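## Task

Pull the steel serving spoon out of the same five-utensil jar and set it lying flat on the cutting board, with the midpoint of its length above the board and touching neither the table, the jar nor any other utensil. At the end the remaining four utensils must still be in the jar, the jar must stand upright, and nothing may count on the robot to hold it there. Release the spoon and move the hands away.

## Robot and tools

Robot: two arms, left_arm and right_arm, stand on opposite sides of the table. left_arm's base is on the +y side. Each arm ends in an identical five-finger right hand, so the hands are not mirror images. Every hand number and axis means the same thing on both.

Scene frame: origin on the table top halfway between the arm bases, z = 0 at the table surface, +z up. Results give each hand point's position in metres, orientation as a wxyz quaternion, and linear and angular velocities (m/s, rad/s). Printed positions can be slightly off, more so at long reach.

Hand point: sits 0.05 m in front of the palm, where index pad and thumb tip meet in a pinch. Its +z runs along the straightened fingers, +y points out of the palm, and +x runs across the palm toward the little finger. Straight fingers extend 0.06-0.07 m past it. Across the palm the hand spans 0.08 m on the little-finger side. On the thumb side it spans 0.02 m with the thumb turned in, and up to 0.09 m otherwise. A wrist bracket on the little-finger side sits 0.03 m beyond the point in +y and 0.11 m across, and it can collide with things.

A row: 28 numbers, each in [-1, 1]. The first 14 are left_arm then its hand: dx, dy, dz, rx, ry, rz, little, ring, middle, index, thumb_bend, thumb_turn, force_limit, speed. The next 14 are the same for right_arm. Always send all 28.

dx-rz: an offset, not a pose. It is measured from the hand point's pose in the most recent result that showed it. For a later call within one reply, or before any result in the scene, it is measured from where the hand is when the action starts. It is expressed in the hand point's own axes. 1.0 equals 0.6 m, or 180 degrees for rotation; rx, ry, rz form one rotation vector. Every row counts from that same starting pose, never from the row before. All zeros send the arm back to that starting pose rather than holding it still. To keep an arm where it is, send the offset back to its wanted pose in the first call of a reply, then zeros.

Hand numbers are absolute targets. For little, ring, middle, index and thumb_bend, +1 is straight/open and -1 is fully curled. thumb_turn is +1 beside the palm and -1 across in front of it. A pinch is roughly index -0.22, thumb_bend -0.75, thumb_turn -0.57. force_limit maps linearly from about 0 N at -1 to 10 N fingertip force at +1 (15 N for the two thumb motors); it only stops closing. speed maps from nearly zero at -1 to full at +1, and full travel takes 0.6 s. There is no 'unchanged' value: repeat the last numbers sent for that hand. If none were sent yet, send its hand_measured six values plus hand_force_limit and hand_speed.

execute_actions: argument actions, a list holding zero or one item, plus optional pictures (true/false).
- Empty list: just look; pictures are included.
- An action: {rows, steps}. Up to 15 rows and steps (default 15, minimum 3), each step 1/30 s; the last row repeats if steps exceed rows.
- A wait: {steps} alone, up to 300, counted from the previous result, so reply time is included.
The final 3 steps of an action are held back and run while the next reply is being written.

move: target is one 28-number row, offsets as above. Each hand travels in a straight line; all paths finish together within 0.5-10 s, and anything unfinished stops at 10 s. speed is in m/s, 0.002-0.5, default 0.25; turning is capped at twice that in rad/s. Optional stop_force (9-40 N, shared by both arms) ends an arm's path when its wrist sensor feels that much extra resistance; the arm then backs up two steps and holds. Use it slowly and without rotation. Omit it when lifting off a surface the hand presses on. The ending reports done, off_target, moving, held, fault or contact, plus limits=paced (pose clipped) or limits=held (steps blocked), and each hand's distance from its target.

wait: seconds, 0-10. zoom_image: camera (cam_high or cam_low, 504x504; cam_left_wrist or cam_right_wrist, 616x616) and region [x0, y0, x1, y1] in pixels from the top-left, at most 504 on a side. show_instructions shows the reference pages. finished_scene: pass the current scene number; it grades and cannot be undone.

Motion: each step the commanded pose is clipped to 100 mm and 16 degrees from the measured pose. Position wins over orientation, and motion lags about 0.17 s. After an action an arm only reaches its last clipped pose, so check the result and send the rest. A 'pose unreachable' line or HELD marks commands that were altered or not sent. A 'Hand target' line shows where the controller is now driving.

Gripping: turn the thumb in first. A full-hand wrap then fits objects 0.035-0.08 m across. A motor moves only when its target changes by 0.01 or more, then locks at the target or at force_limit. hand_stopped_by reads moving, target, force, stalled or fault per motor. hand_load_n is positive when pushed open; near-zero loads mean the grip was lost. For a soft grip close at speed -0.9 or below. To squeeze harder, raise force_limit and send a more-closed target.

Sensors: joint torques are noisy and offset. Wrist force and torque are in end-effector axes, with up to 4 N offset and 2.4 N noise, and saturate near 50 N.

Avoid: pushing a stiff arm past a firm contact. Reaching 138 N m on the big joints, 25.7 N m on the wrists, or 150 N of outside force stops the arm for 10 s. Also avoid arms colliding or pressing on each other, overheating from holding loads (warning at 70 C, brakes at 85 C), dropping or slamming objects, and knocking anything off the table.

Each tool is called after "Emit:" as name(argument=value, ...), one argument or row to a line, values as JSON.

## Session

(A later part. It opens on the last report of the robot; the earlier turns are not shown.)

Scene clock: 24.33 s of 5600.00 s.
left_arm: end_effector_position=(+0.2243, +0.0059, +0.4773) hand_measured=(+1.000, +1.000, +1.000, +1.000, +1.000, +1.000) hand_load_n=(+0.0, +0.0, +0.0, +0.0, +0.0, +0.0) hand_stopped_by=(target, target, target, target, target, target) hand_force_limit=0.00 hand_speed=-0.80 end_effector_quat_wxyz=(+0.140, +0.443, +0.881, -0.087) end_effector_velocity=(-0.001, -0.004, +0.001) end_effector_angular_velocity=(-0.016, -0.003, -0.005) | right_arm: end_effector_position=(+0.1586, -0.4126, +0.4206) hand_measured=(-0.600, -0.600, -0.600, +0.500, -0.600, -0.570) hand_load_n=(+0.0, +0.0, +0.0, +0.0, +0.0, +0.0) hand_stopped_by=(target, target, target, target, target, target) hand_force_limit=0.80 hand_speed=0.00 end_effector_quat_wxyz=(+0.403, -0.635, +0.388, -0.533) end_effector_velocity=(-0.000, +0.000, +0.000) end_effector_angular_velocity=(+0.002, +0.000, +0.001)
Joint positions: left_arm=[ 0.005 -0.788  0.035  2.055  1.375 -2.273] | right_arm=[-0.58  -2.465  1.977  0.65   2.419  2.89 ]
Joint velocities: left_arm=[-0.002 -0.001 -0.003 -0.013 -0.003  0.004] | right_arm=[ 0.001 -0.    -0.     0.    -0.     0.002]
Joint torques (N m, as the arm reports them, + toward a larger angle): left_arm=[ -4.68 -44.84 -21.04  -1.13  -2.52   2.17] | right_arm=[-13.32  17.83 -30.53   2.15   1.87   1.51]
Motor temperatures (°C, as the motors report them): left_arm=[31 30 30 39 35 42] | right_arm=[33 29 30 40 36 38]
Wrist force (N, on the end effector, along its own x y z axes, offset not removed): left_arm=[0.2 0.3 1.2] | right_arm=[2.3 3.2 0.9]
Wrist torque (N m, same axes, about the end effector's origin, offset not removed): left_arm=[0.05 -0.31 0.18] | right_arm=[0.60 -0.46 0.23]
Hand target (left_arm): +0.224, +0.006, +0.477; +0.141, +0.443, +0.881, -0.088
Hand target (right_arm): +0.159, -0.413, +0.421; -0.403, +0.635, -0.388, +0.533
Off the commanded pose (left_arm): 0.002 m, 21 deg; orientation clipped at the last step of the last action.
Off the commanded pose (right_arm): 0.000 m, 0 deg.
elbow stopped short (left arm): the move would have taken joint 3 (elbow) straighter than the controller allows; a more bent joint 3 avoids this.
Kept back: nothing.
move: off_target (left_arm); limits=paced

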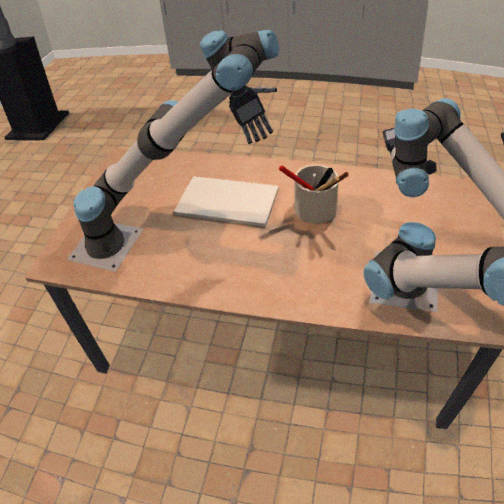

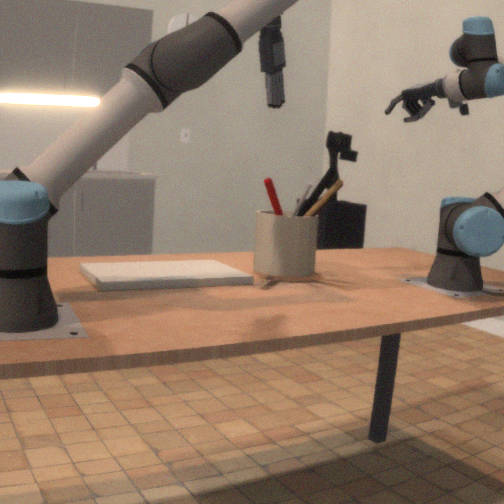

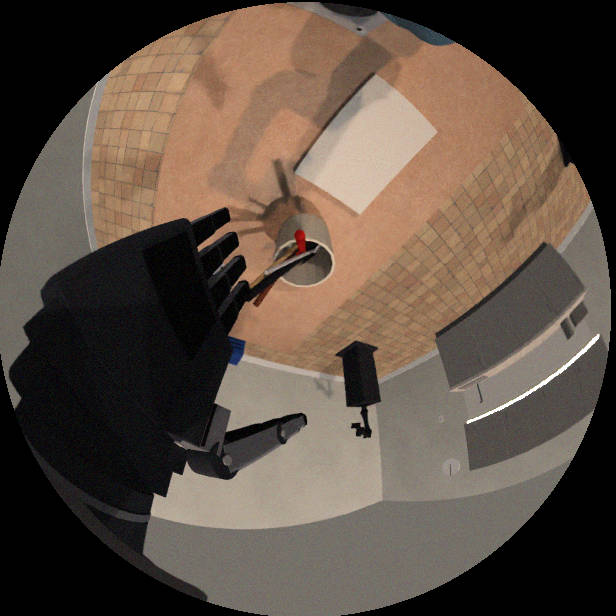

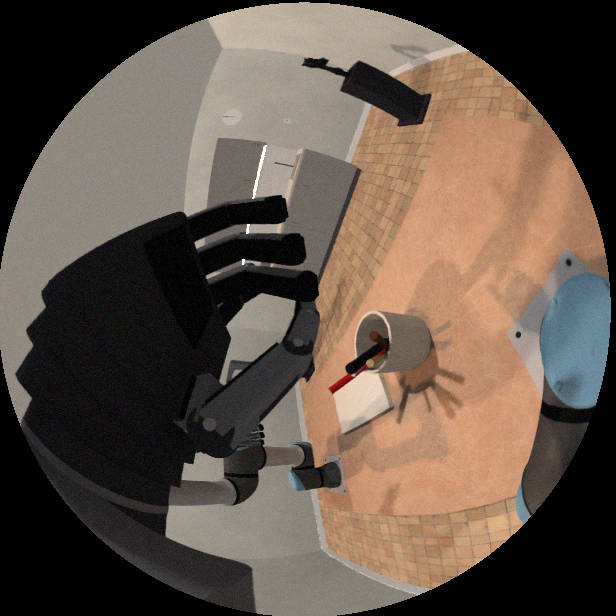

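Emit:
zoom_image(
  camera="cam_left_wrist",
  region=[230, 200, 370, 320],
)

Region (230, 200, 370, 320) of cam_left_wrist's 616x616 image, scaled by 3.600, with more detail than that image has; it fills the top 432 rows of this view, and the rest is white.

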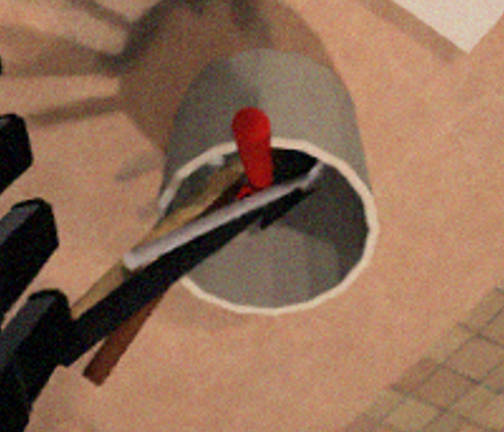

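Emit:
move(
  target=[0,0,0,0,0,0,1,1,1,1,1,1,0,-0.8, 0,0,0,0.182,-0.462,-0.053,-0.6,-0.6,-0.6,0.5,-0.6,-0.57,0.8,0],
)

Emit:
move(
  target=[0,0,0,0,0,0,1,1,1,1,1,1,0,-0.8, 0,0,0,0.182,-0.462,-0.053,-0.6,-0.6,-0.6,0.5,-0.6,-0.57,0.8,0],
)

Scene clock: 30.37 s of 5600.00 s.
left_arm: end_effector_position=(+0.2243, +0.0059, +0.4773) hand_measured=(+1.000, +1.000, +1.000, +1.000, +1.000, +1.000) hand_load_n=(+0.0, +0.0, +0.0, +0.0, +0.0, +0.0) hand_stopped_by=(target, target, target, target, target, target) hand_force_limit=0.00 hand_speed=-0.80 end_effector_quat_wxyz=(+0.140, +0.443, +0.881, -0.087) end_effector_velocity=(+0.001, +0.000, +0.000) end_effector_angular_velocity=(-0.001, -0.000, +0.002) | right_arm: end_effector_position=(+0.1565, -0.4116, +0.4204) hand_measured=(-0.600, -0.600, -0.600, +0.500, -0.600, -0.570) hand_load_n=(+0.0, +0.0, +0.0, +0.0, +0.0, +0.0) hand_stopped_by=(target, target, target, target, target, target) hand_force_limit=0.80 hand_speed=0.00 end_effector_quat_wxyz=(-0.339, +0.692, -0.149, +0.619) end_effector_velocity=(+0.000, -0.000, +0.000) end_effector_angular_velocity=(-0.041, +0.009, +0.003)
Joint positions: left_arm=[ 0.005 -0.788  0.035  2.055  1.375 -2.273] | right_arm=[-0.433 -2.533  2.062  0.474  2.382  2.286]
Joint velocities: left_arm=[ 0.002 -0.    -0.    -0.001 -0.001  0.   ] | right_arm=[-0.016  0.012 -0.012  0.03  -0.018 -0.015]
Joint torques (N m, as the arm reports them, + toward a larger angle): left_arm=[ -7.13 -35.8  -21.37   4.09   1.94  -2.16] | right_arm=[-13.6   24.73 -28.     1.73  -1.94  -1.9 ]
Motor temperatures (°C, as the motors report them): left_arm=[31 30 30 39 35 42] | right_arm=[33 29 30 40 36 38]
Wrist force (N, on the end effector, along its own x y z axes, offset not removed): left_arm=[0.1 -0.8 0.8] | right_arm=[0.4 1.0 2.6]
Wrist torque (N m, same axes, about the end effector's origin, offset not removed): left_arm=[-0.15 -0.27 0.06] | right_arm=[0.16 -0.31 0.06]
Hand target (left_arm): +0.224, +0.006, +0.477; +0.140, +0.443, +0.881, -0.087
Hand target (right_arm): +0.157, -0.412, +0.420; -0.337, +0.694, -0.147, +0.619
Off the commanded pose (left_arm): 0.000 m, 0 deg.
Off the commanded pose (right_arm): 0.002 m, 82 deg; orientation clipped at the last step of the last action.
Kept back: nothing.
move: off_target (right_arm); limits=paced

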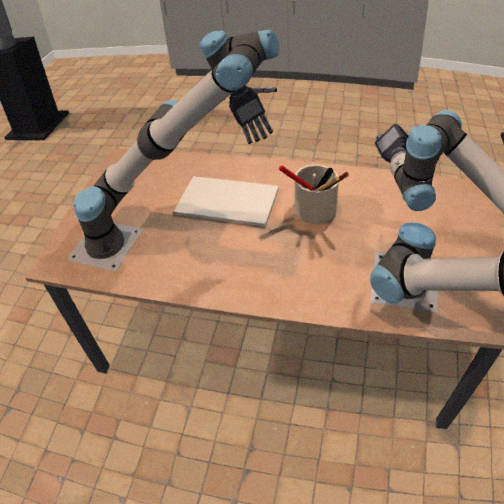

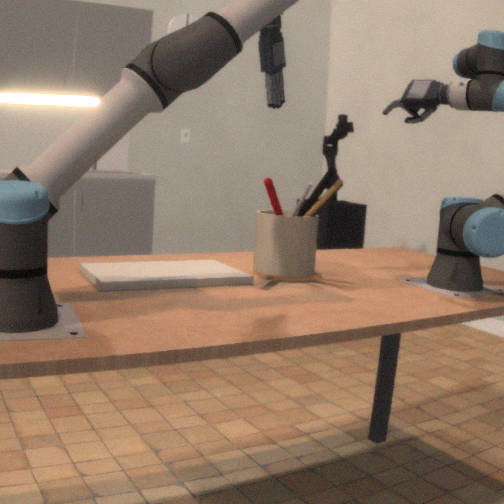

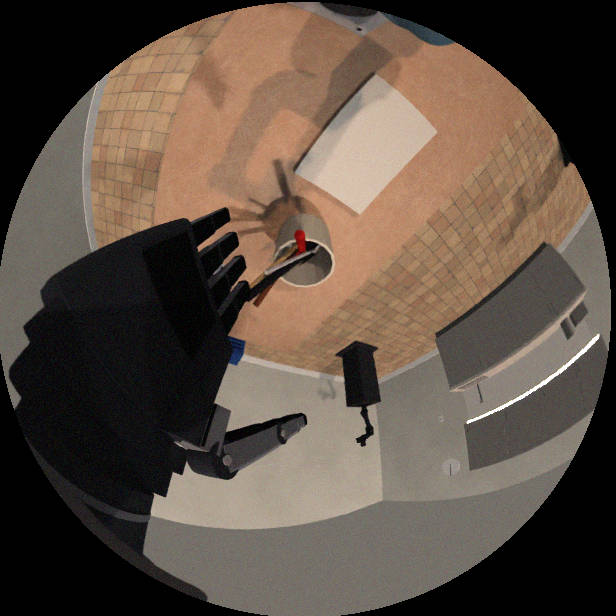

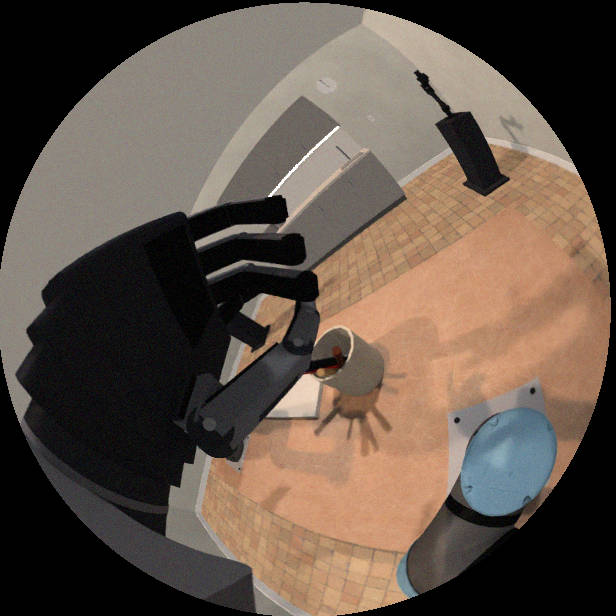

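Scene clock: 37.27 s of 5600.00 s.
left_arm: end_effector_position=(+0.2243, +0.0059, +0.4773) hand_measured=(+1.000, +1.000, +1.000, +1.000, +1.000, +1.000) hand_load_n=(+0.0, +0.0, +0.0, +0.0, +0.0, +0.0) hand_stopped_by=(target, target, target, target, target, target) hand_force_limit=0.00 hand_speed=-0.80 end_effector_quat_wxyz=(+0.140, +0.443, +0.881, -0.087) end_effector_velocity=(-0.000, -0.000, -0.000) end_effector_angular_velocity=(-0.003, +0.001, +0.000) | right_arm: end_effector_position=(+0.1572, -0.4096, +0.4225) hand_measured=(-0.600, -0.600, -0.600, +0.500, -0.600, -0.570) hand_load_n=(+0.0, +0.0, +0.0, +0.0, +0.0, +0.0) hand_stopped_by=(target, target, target, target, target, target) hand_force_limit=0.80 hand_speed=0.00 end_effector_quat_wxyz=(-0.411, +0.856, +0.315, +0.001) end_effector_velocity=(+0.000, +0.000, -0.000) end_effector_angular_velocity=(-0.001, -0.002, -0.001)
Joint positions: left_arm=[ 0.005 -0.788  0.035  2.055  1.375 -2.273] | right_arm=[-2.447 -2.043  1.98   2.455  1.341 -0.147]
Joint velocities: left_arm=[ 0.    -0.     0.    -0.002  0.    -0.   ] | right_arm=[ 0.002 -0.    -0.    -0.002 -0.003  0.002]
Joint torques (N m, as the arm reports them, + toward a larger angle): left_arm=[ -7.01 -35.87 -20.52   4.09   1.87  -2.16] | right_arm=[ 16.3    3.58 -30.59   0.47  -1.84   2.34]
Motor temperatures (°C, as the motors report them): left_arm=[31 30 30 39 35 42] | right_arm=[33 29 30 40 36 38]
Wrist force (N, on the end effector, along its own x y z axes, offset not removed): left_arm=[0.3 0.2 1.6] | right_arm=[2.0 2.5 0.9]
Wrist torque (N m, same axes, about the end effector's origin, offset not removed): left_arm=[-0.01 -0.39 0.13] | right_arm=[0.41 -0.47 0.21]
Hand target (left_arm): +0.224, +0.006, +0.477; +0.140, +0.443, +0.881, -0.087
Hand target (right_arm): +0.157, -0.410, +0.422; -0.411, +0.856, +0.314, +0.002
Off the commanded pose (left_arm): 0.000 m, 0 deg.
Off the commanded pose (right_arm): 0.003 m, 10 deg.
Kept back: nothing.
move: held (right_arm); limits=paced,held; held on 6 of 207 steps (right_arm), including the last (right_arm)
pose unreachable (right arm): on one or more control steps of this call this arm could not follow its commanded pose, so it was not sent that pose on those steps. On the call's last step it was still not sent that pose. It may still have moved: this result reports where it is.
cause: the commanded pose would bring two parts of the arm too close to each other (joints 3 (elbow) to 6 (wrist 3) lie between them).

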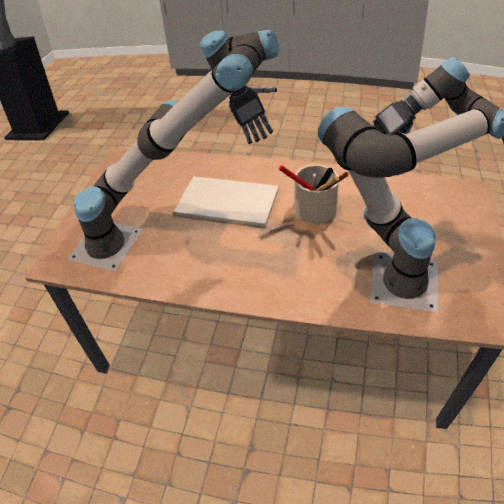

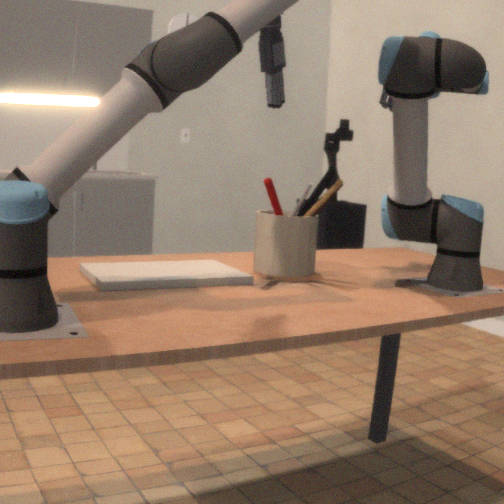

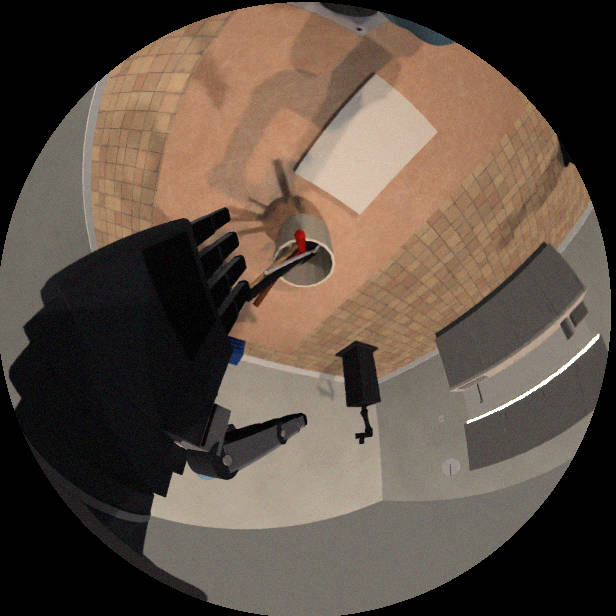

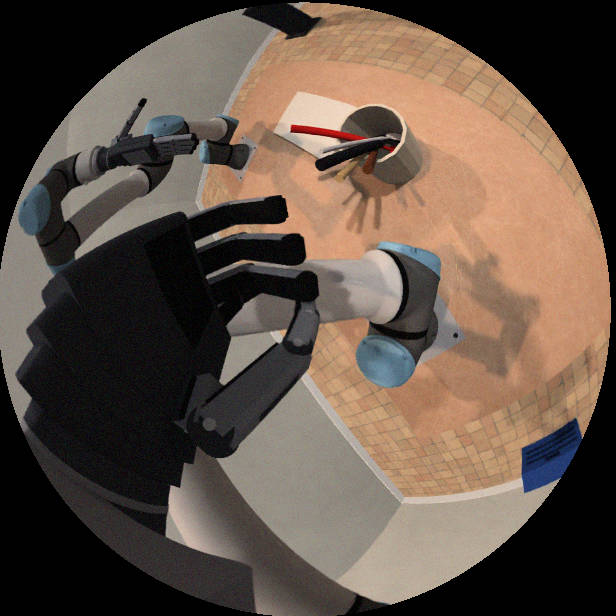

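Emit:
move(
  target=[0,0,0,0,0,0,1,1,1,1,1,1,0,-0.8, 0.40,0.025,0.207,0.334,-0.261,-0.171,-0.6,-0.6,-0.6,0.5,-0.6,-0.57,0.8,0],
  speed=0.12,
)

Scene clock: 45.00 s of 5600.00 s.
left_arm: end_effector_position=(+0.2243, +0.0059, +0.4773) hand_measured=(+1.000, +1.000, +1.000, +1.000, +1.000, +1.000) hand_load_n=(+0.0, +0.0, +0.0, +0.0, +0.0, +0.0) hand_stopped_by=(target, target, target, target, target, target) hand_force_limit=0.00 hand_speed=-0.80 end_effector_quat_wxyz=(+0.140, +0.443, +0.881, -0.087) end_effector_velocity=(-0.001, +0.000, -0.000) end_effector_angular_velocity=(+0.002, +0.000, -0.001) | right_arm: end_effector_position=(+0.3262, -0.2008, +0.3931) hand_measured=(-0.600, -0.600, -0.600, +0.500, -0.600, -0.570) hand_load_n=(+0.0, +0.0, +0.0, +0.0, +0.0, +0.0) hand_stopped_by=(target, target, target, target, target, target) hand_force_limit=0.80 hand_speed=0.00 end_effector_quat_wxyz=(+0.601, -0.371, -0.603, +0.370) end_effector_velocity=(+0.002, +0.001, +0.000) end_effector_angular_velocity=(+0.004, +0.004, +0.016)
Joint positions: left_arm=[ 0.005 -0.788  0.035  2.055  1.375 -2.273] | right_arm=[-1.219 -0.929  1.298  2.77   1.255 -0.467]
Joint velocities: left_arm=[-0.002 -0.     0.     0.002  0.    -0.001] | right_arm=[ 0.007  0.009 -0.014  0.008  0.009 -0.006]
Joint torques (N m, as the arm reports them, + toward a larger angle): left_arm=[ -7.11 -36.28 -20.69   4.05   2.    -2.04] | right_arm=[ 14.58 -32.74 -30.37   4.27   1.46  -2.01]
Motor temperatures (°C, as the motors report them): left_arm=[31 30 30 39 35 42] | right_arm=[33 29 30 40 36 38]
Wrist force (N, on the end effector, along its own x y z axes, offset not removed): left_arm=[-0.3 -0.3 0.8] | right_arm=[1.4 -0.6 3.5]
Wrist torque (N m, same axes, about the end effector's origin, offset not removed): left_arm=[-0.08 -0.19 0.09] | right_arm=[-0.07 -0.49 0.07]
Hand target (left_arm): +0.224, +0.006, +0.477; +0.140, +0.443, +0.881, -0.087
Hand target (right_arm): +0.326, -0.201, +0.393; +0.601, -0.370, -0.603, +0.370
Off the commanded pose (left_arm): 0.000 m, 0 deg.
Off the commanded pose (right_arm): 0.001 m, 0 deg.
Kept back: nothing.
move: done; limits=paced

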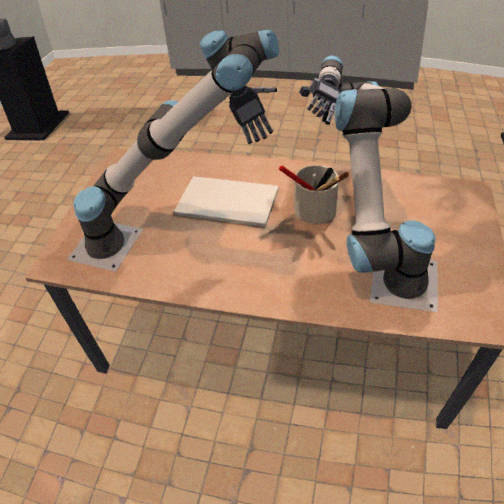

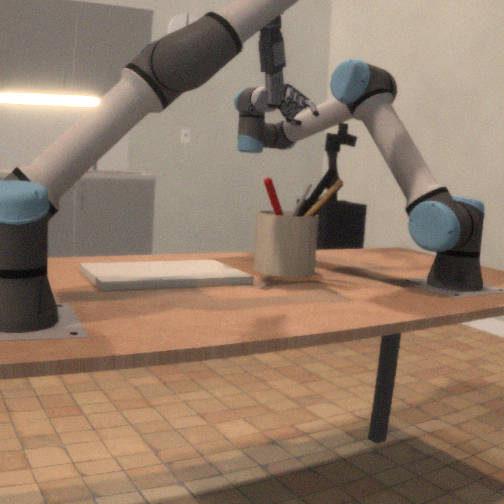

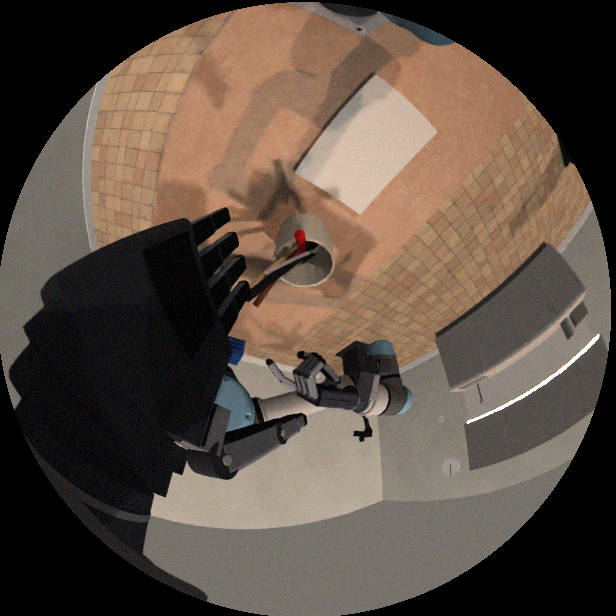

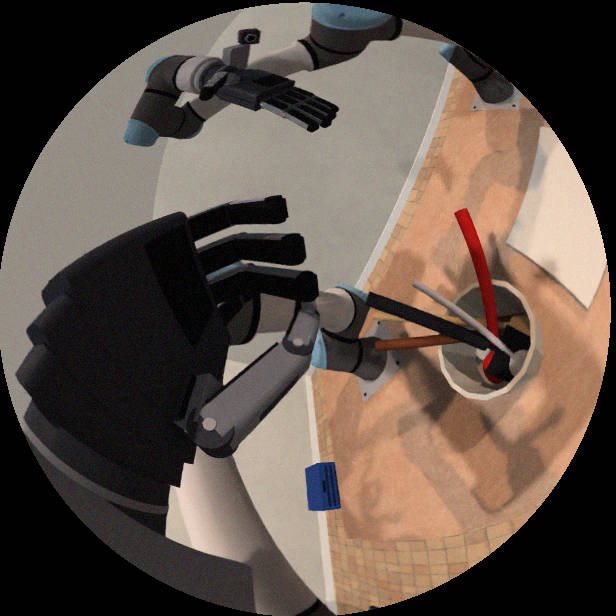

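Emit:
move(
  target=[0.378,0.296,-0.139,0,0,0,1,1,1,1,1,1,0,-0.8, -0.03,0.06,0.2,0,0,0,-0.6,-0.6,-0.6,0.5,-0.6,-0.57,0.8,0],
  speed=0.15,
)

Scene clock: 47.87 s of 5600.00 s.
left_arm: end_effector_position=(+0.2239, +0.3053, +0.4777) hand_measured=(+1.000, +1.000, +1.000, +1.000, +1.000, +1.000) hand_load_n=(+0.0, +0.0, +0.0, +0.0, +0.0, +0.0) hand_stopped_by=(target, target, target, target, target, target) hand_force_limit=0.00 hand_speed=-0.80 end_effector_quat_wxyz=(+0.140, +0.443, +0.881, -0.087) end_effector_velocity=(-0.001, +0.003, +0.000) end_effector_angular_velocity=(-0.000, -0.003, -0.000) | right_arm: end_effector_position=(+0.2063, -0.2004, +0.3526) hand_measured=(-0.600, -0.600, -0.600, +0.500, -0.600, -0.570) hand_load_n=(+0.0, +0.0, +0.0, +0.0, +0.0, +0.0) hand_stopped_by=(target, target, target, target, target, target) hand_force_limit=0.80 hand_speed=0.00 end_effector_quat_wxyz=(+0.601, -0.371, -0.603, +0.370) end_effector_velocity=(-0.001, -0.000, -0.000) end_effector_angular_velocity=(+0.000, +0.000, +0.000)
Joint positions: left_arm=[-0.142 -1.786  1.388  1.73   1.339 -2.419] | right_arm=[-1.145 -1.1    1.695  2.543  1.182 -0.467]
Joint velocities: left_arm=[-0.01  -0.008  0.008  0.003 -0.005 -0.009] | right_arm=[ 0.    -0.001  0.003 -0.002 -0.    -0.   ]
Joint torques (N m, as the arm reports them, + toward a larger angle): left_arm=[ -8.68 -21.21 -12.14   4.27  -2.75  -2.06] | right_arm=[ 13.53 -43.59  -6.16  -0.84  -1.96   1.49]
Motor temperatures (°C, as the motors report them): left_arm=[31 30 30 39 35 42] | right_arm=[33 29 30 40 36 38]
Wrist force (N, on the end effector, along its own x y z axes, offset not removed): left_arm=[-0.4 -0.3 0.1] | right_arm=[1.1 2.2 1.7]
Wrist torque (N m, same axes, about the end effector's origin, offset not removed): left_arm=[-0.06 -0.19 0.05] | right_arm=[0.43 -0.32 0.15]
Hand target (left_arm): +0.224, +0.306, +0.478; +0.140, +0.443, +0.881, -0.087
Hand target (right_arm): +0.206, -0.200, +0.353; +0.601, -0.371, -0.603, +0.370
Off the commanded pose (left_arm): 0.001 m, 0 deg.
Off the commanded pose (right_arm): 0.000 m, 0 deg.
Kept back: nothing.
move: done

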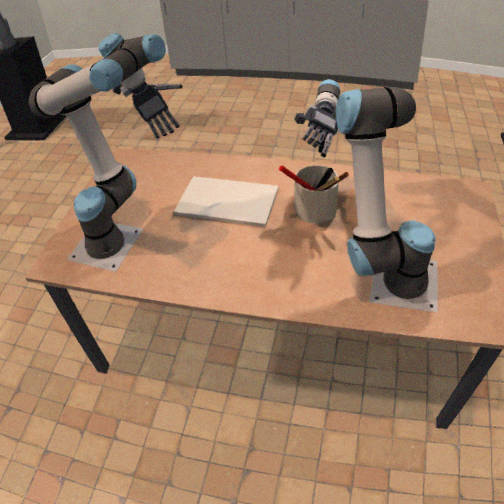

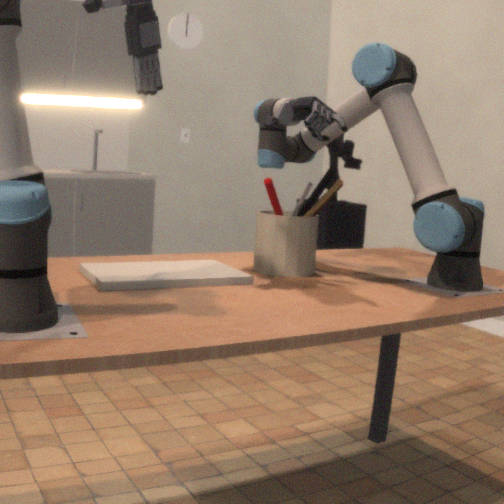

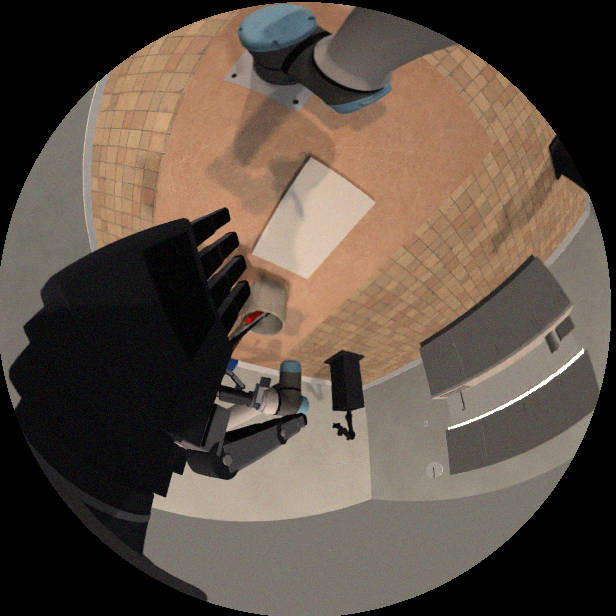

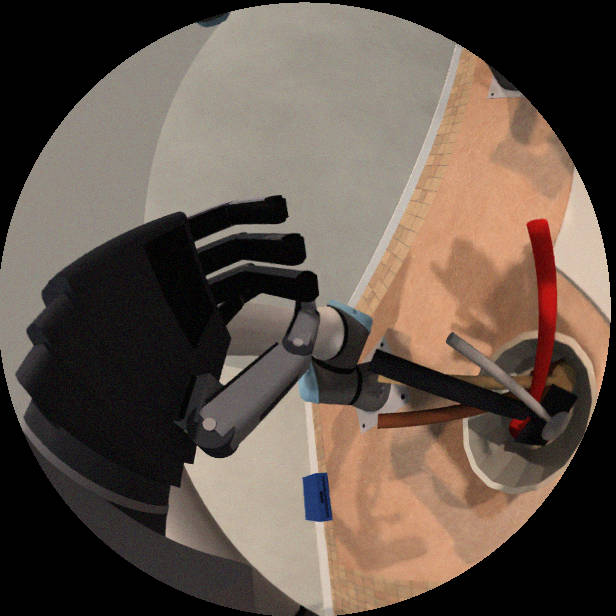

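Emit:
move(
  target=[0,0,0,0,0,0,1,1,1,1,1,1,0,-0.8, 0,0.1,0,0,0,0,1,1,1,0.6,-0.6,-0.57,0.8,0],
  speed=0.04,
  stop_force=9,
)

Emit:
zoom_image(
  camera="cam_low",
  region=[220, 90, 400, 270],
)

Scene clock: 50.03 s of 5600.00 s.
left_arm: end_effector_position=(+0.2239, +0.3053, +0.4777) hand_measured=(+1.000, +1.000, +1.000, +1.000, +1.000, +1.000) hand_load_n=(+0.0, +0.0, +0.0, +0.0, +0.0, +0.0) hand_stopped_by=(target, target, target, target, target, target) hand_force_limit=0.00 hand_speed=-0.80 end_effector_quat_wxyz=(+0.140, +0.443, +0.881, -0.087) end_effector_velocity=(+0.000, +0.000, +0.000) end_effector_angular_velocity=(-0.001, -0.000, +0.001) | right_arm: end_effector_position=(+0.2065, -0.1734, +0.2994) hand_measured=(+1.000, +1.000, +1.000, +0.600, -0.600, -0.570) hand_load_n=(+0.0, +0.0, +0.0, +0.0, +0.0, +0.0) hand_stopped_by=(target, target, target, target, target, target) hand_force_limit=0.80 hand_speed=0.00 end_effector_quat_wxyz=(+0.601, -0.371, -0.603, +0.370) end_effector_velocity=(-0.000, +0.001, -0.002) end_effector_angular_velocity=(-0.001, +0.000, +0.001)
Joint positions: left_arm=[-0.142 -1.786  1.388  1.73   1.339 -2.419] | right_arm=[-1.098 -0.991  1.683  2.447  1.135 -0.467]
Joint velocities: left_arm=[ 0.001 -0.001  0.    -0.001 -0.     0.   ] | right_arm=[ 0.003  0.005 -0.001 -0.004 -0.002  0.001]
Joint torques (N m, as the arm reports them, + toward a larger angle): left_arm=[  7.24   3.21 -25.52  -0.84   1.95   2.28] | right_arm=[ 13.64 -26.12 -26.54  -0.93  -1.78   2.42]
Motor temperatures (°C, as the motors report them): left_arm=[31 30 30 39 35 42] | right_arm=[33 29 30 40 36 38]
Wrist force (N, on the end effector, along its own x y z axes, offset not removed): left_arm=[-0.7 0.3 0.6] | right_arm=[0.4 1.3 2.8]
Wrist torque (N m, same axes, about the end effector's origin, offset not removed): left_arm=[0.07 -0.17 0.10] | right_arm=[0.13 -0.21 0.02]
Hand target (left_arm): +0.224, +0.305, +0.478; +0.140, +0.443, +0.881, -0.087
Hand target (right_arm): +0.206, -0.173, +0.299; +0.601, -0.371, -0.603, +0.370
Off the commanded pose (left_arm): 0.000 m, 0 deg.
Off the commanded pose (right_arm): 0.000 m, 0 deg.
Kept back: nothing.
move: done

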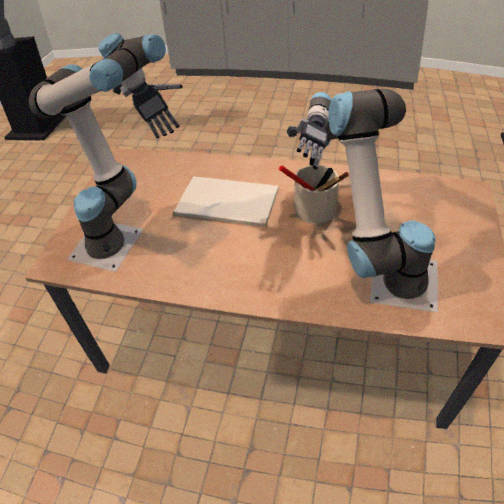

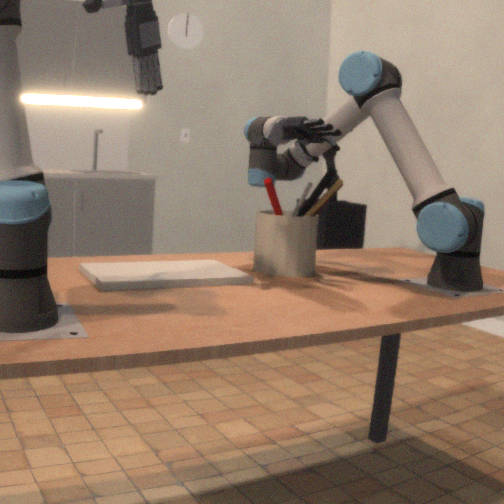

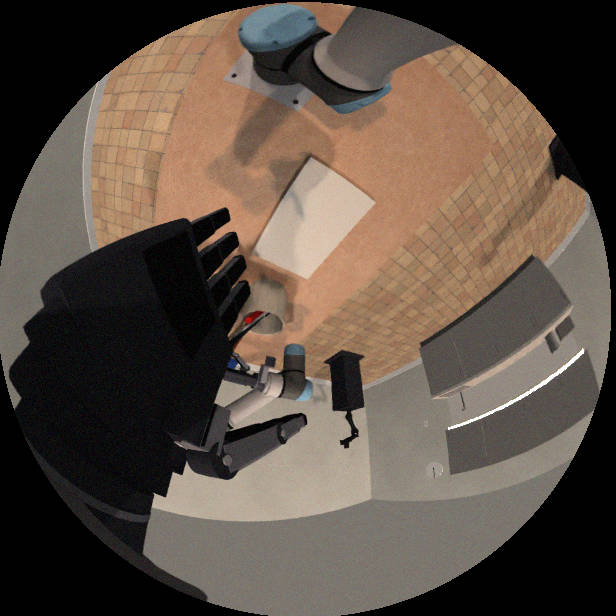

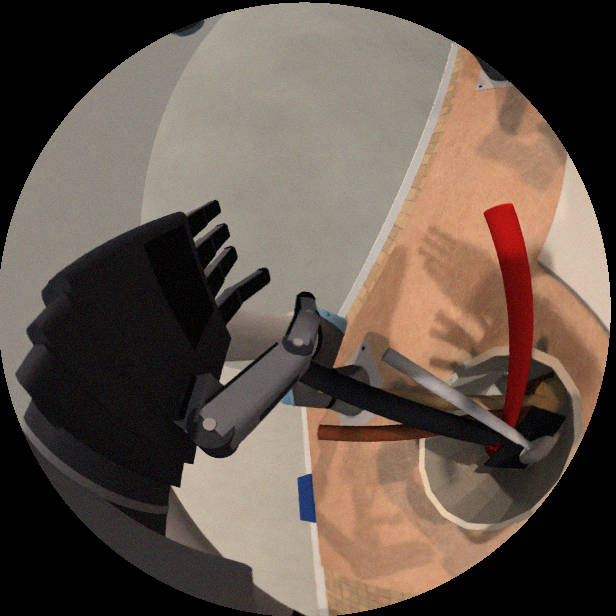

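Region (220, 90, 400, 270) of cam_low's 504x504 image, scaled by 2.800, with more detail than that image has.

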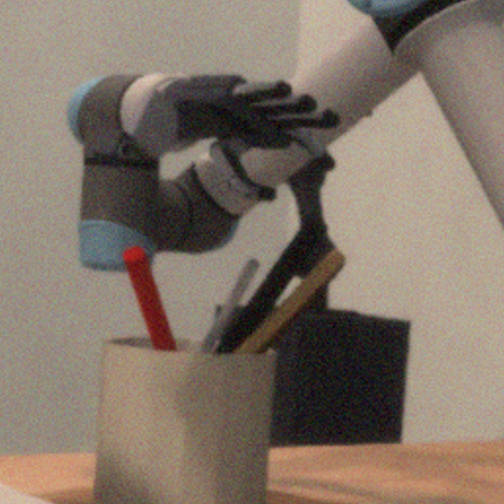

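Emit:
move(
  target=[0,0,0,0,0,0,1,1,1,1,1,1,0,-0.8, -0.03,0.07,0,0,0,0,1,1,1,0.6,-0.6,-0.57,0.8,0],
  speed=0.03,
  stop_force=9,
)

Emit:
zoom_image(
  camera="cam_low",
  region=[220, 90, 400, 270],
)

Scene clock: 52.17 s of 5600.00 s.
left_arm: end_effector_position=(+0.2239, +0.3053, +0.4777) hand_measured=(+1.000, +1.000, +1.000, +1.000, +1.000, +1.000) hand_load_n=(+0.0, +0.0, +0.0, +0.0, +0.0, +0.0) hand_stopped_by=(target, target, target, target, target, target) hand_force_limit=0.00 hand_speed=-0.80 end_effector_quat_wxyz=(+0.140, +0.443, +0.881, -0.087) end_effector_velocity=(+0.000, +0.000, -0.000) end_effector_angular_velocity=(+0.001, +0.000, +0.001) | right_arm: end_effector_position=(+0.2066, -0.1705, +0.2541) hand_measured=(+1.000, +1.000, +1.000, +0.600, -0.600, -0.570) hand_load_n=(+0.0, +0.0, +0.0, +0.0, +0.0, +0.0) hand_stopped_by=(target, target, target, target, target, target) hand_force_limit=0.80 hand_speed=0.00 end_effector_quat_wxyz=(+0.601, -0.371, -0.603, +0.370) end_effector_velocity=(+0.000, +0.000, -0.002) end_effector_angular_velocity=(-0.001, -0.000, +0.000)
Joint positions: left_arm=[-0.142 -1.786  1.388  1.73   1.339 -2.419] | right_arm=[-1.094 -0.916  1.699  2.355  1.13  -0.467]
Joint velocities: left_arm=[ 0.001  0.    -0.     0.001  0.    -0.   ] | right_arm=[ 0.     0.004  0.    -0.005  0.     0.001]
Joint torques (N m, as the arm reports them, + toward a larger angle): left_arm=[  4.39   1.2  -23.82  -0.7    1.69   1.83] | right_arm=[ 14.5  -25.12  -4.41  -0.72  -1.68   2.34]
Motor temperatures (°C, as the motors report them): left_arm=[31 30 30 39 35 42] | right_arm=[33 29 30 40 36 38]
Wrist force (N, on the end effector, along its own x y z axes, offset not removed): left_arm=[0.6 -0.9 1.7] | right_arm=[1.2 3.0 1.1]
Wrist torque (N m, same axes, about the end effector's origin, offset not removed): left_arm=[-0.22 -0.38 0.19] | right_arm=[0.48 -0.41 0.11]
Hand target (left_arm): +0.224, +0.305, +0.478; +0.140, +0.443, +0.881, -0.087
Hand target (right_arm): +0.207, -0.171, +0.254; +0.601, -0.371, -0.603, +0.370
Off the commanded pose (left_arm): 0.000 m, 0 deg.
Off the commanded pose (right_arm): 0.000 m, 0 deg.
Kept back: nothing.
move: done

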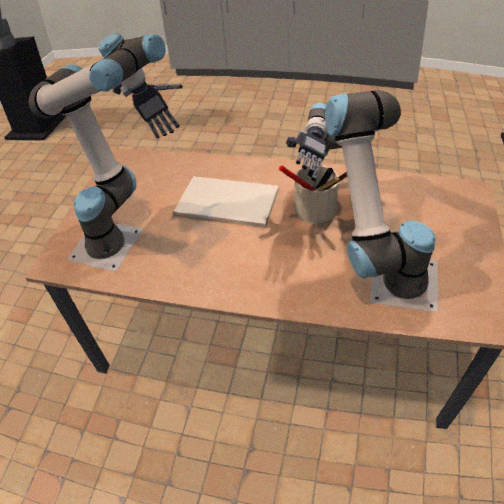

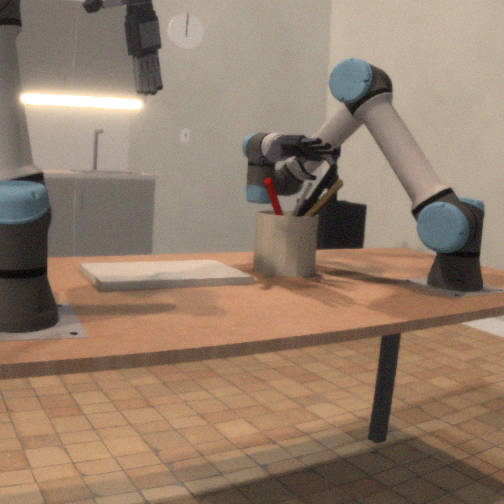

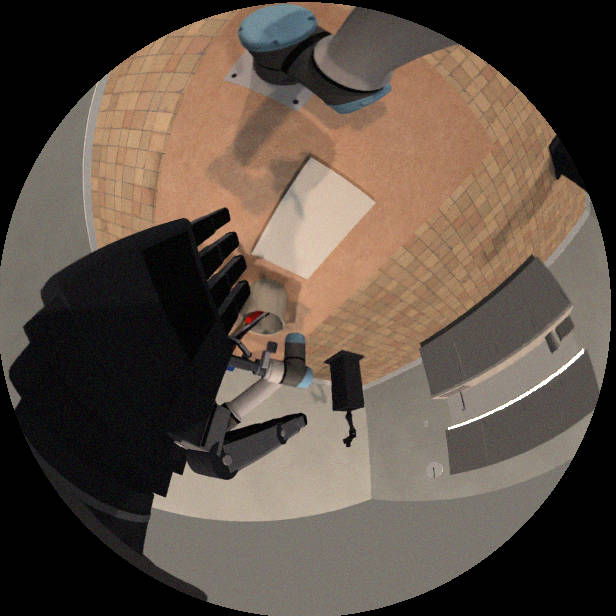

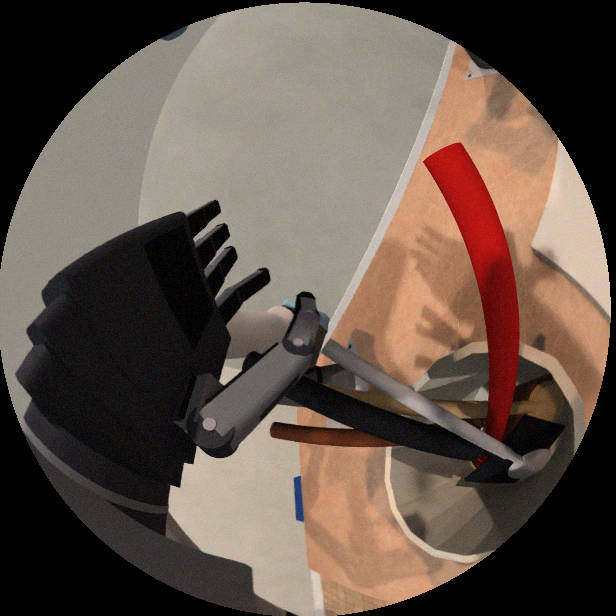

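Region (220, 90, 400, 270) of cam_low's 504x504 image, scaled by 2.800, with more detail than that image has.

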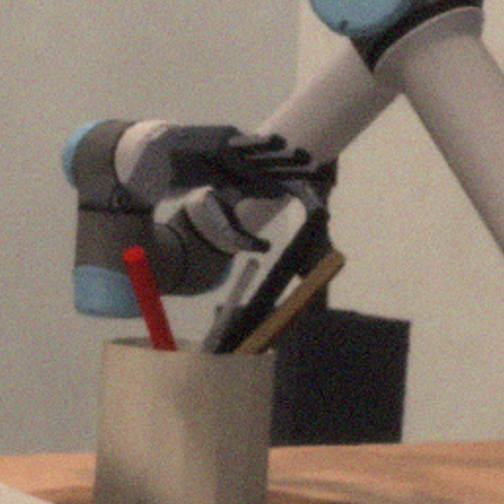

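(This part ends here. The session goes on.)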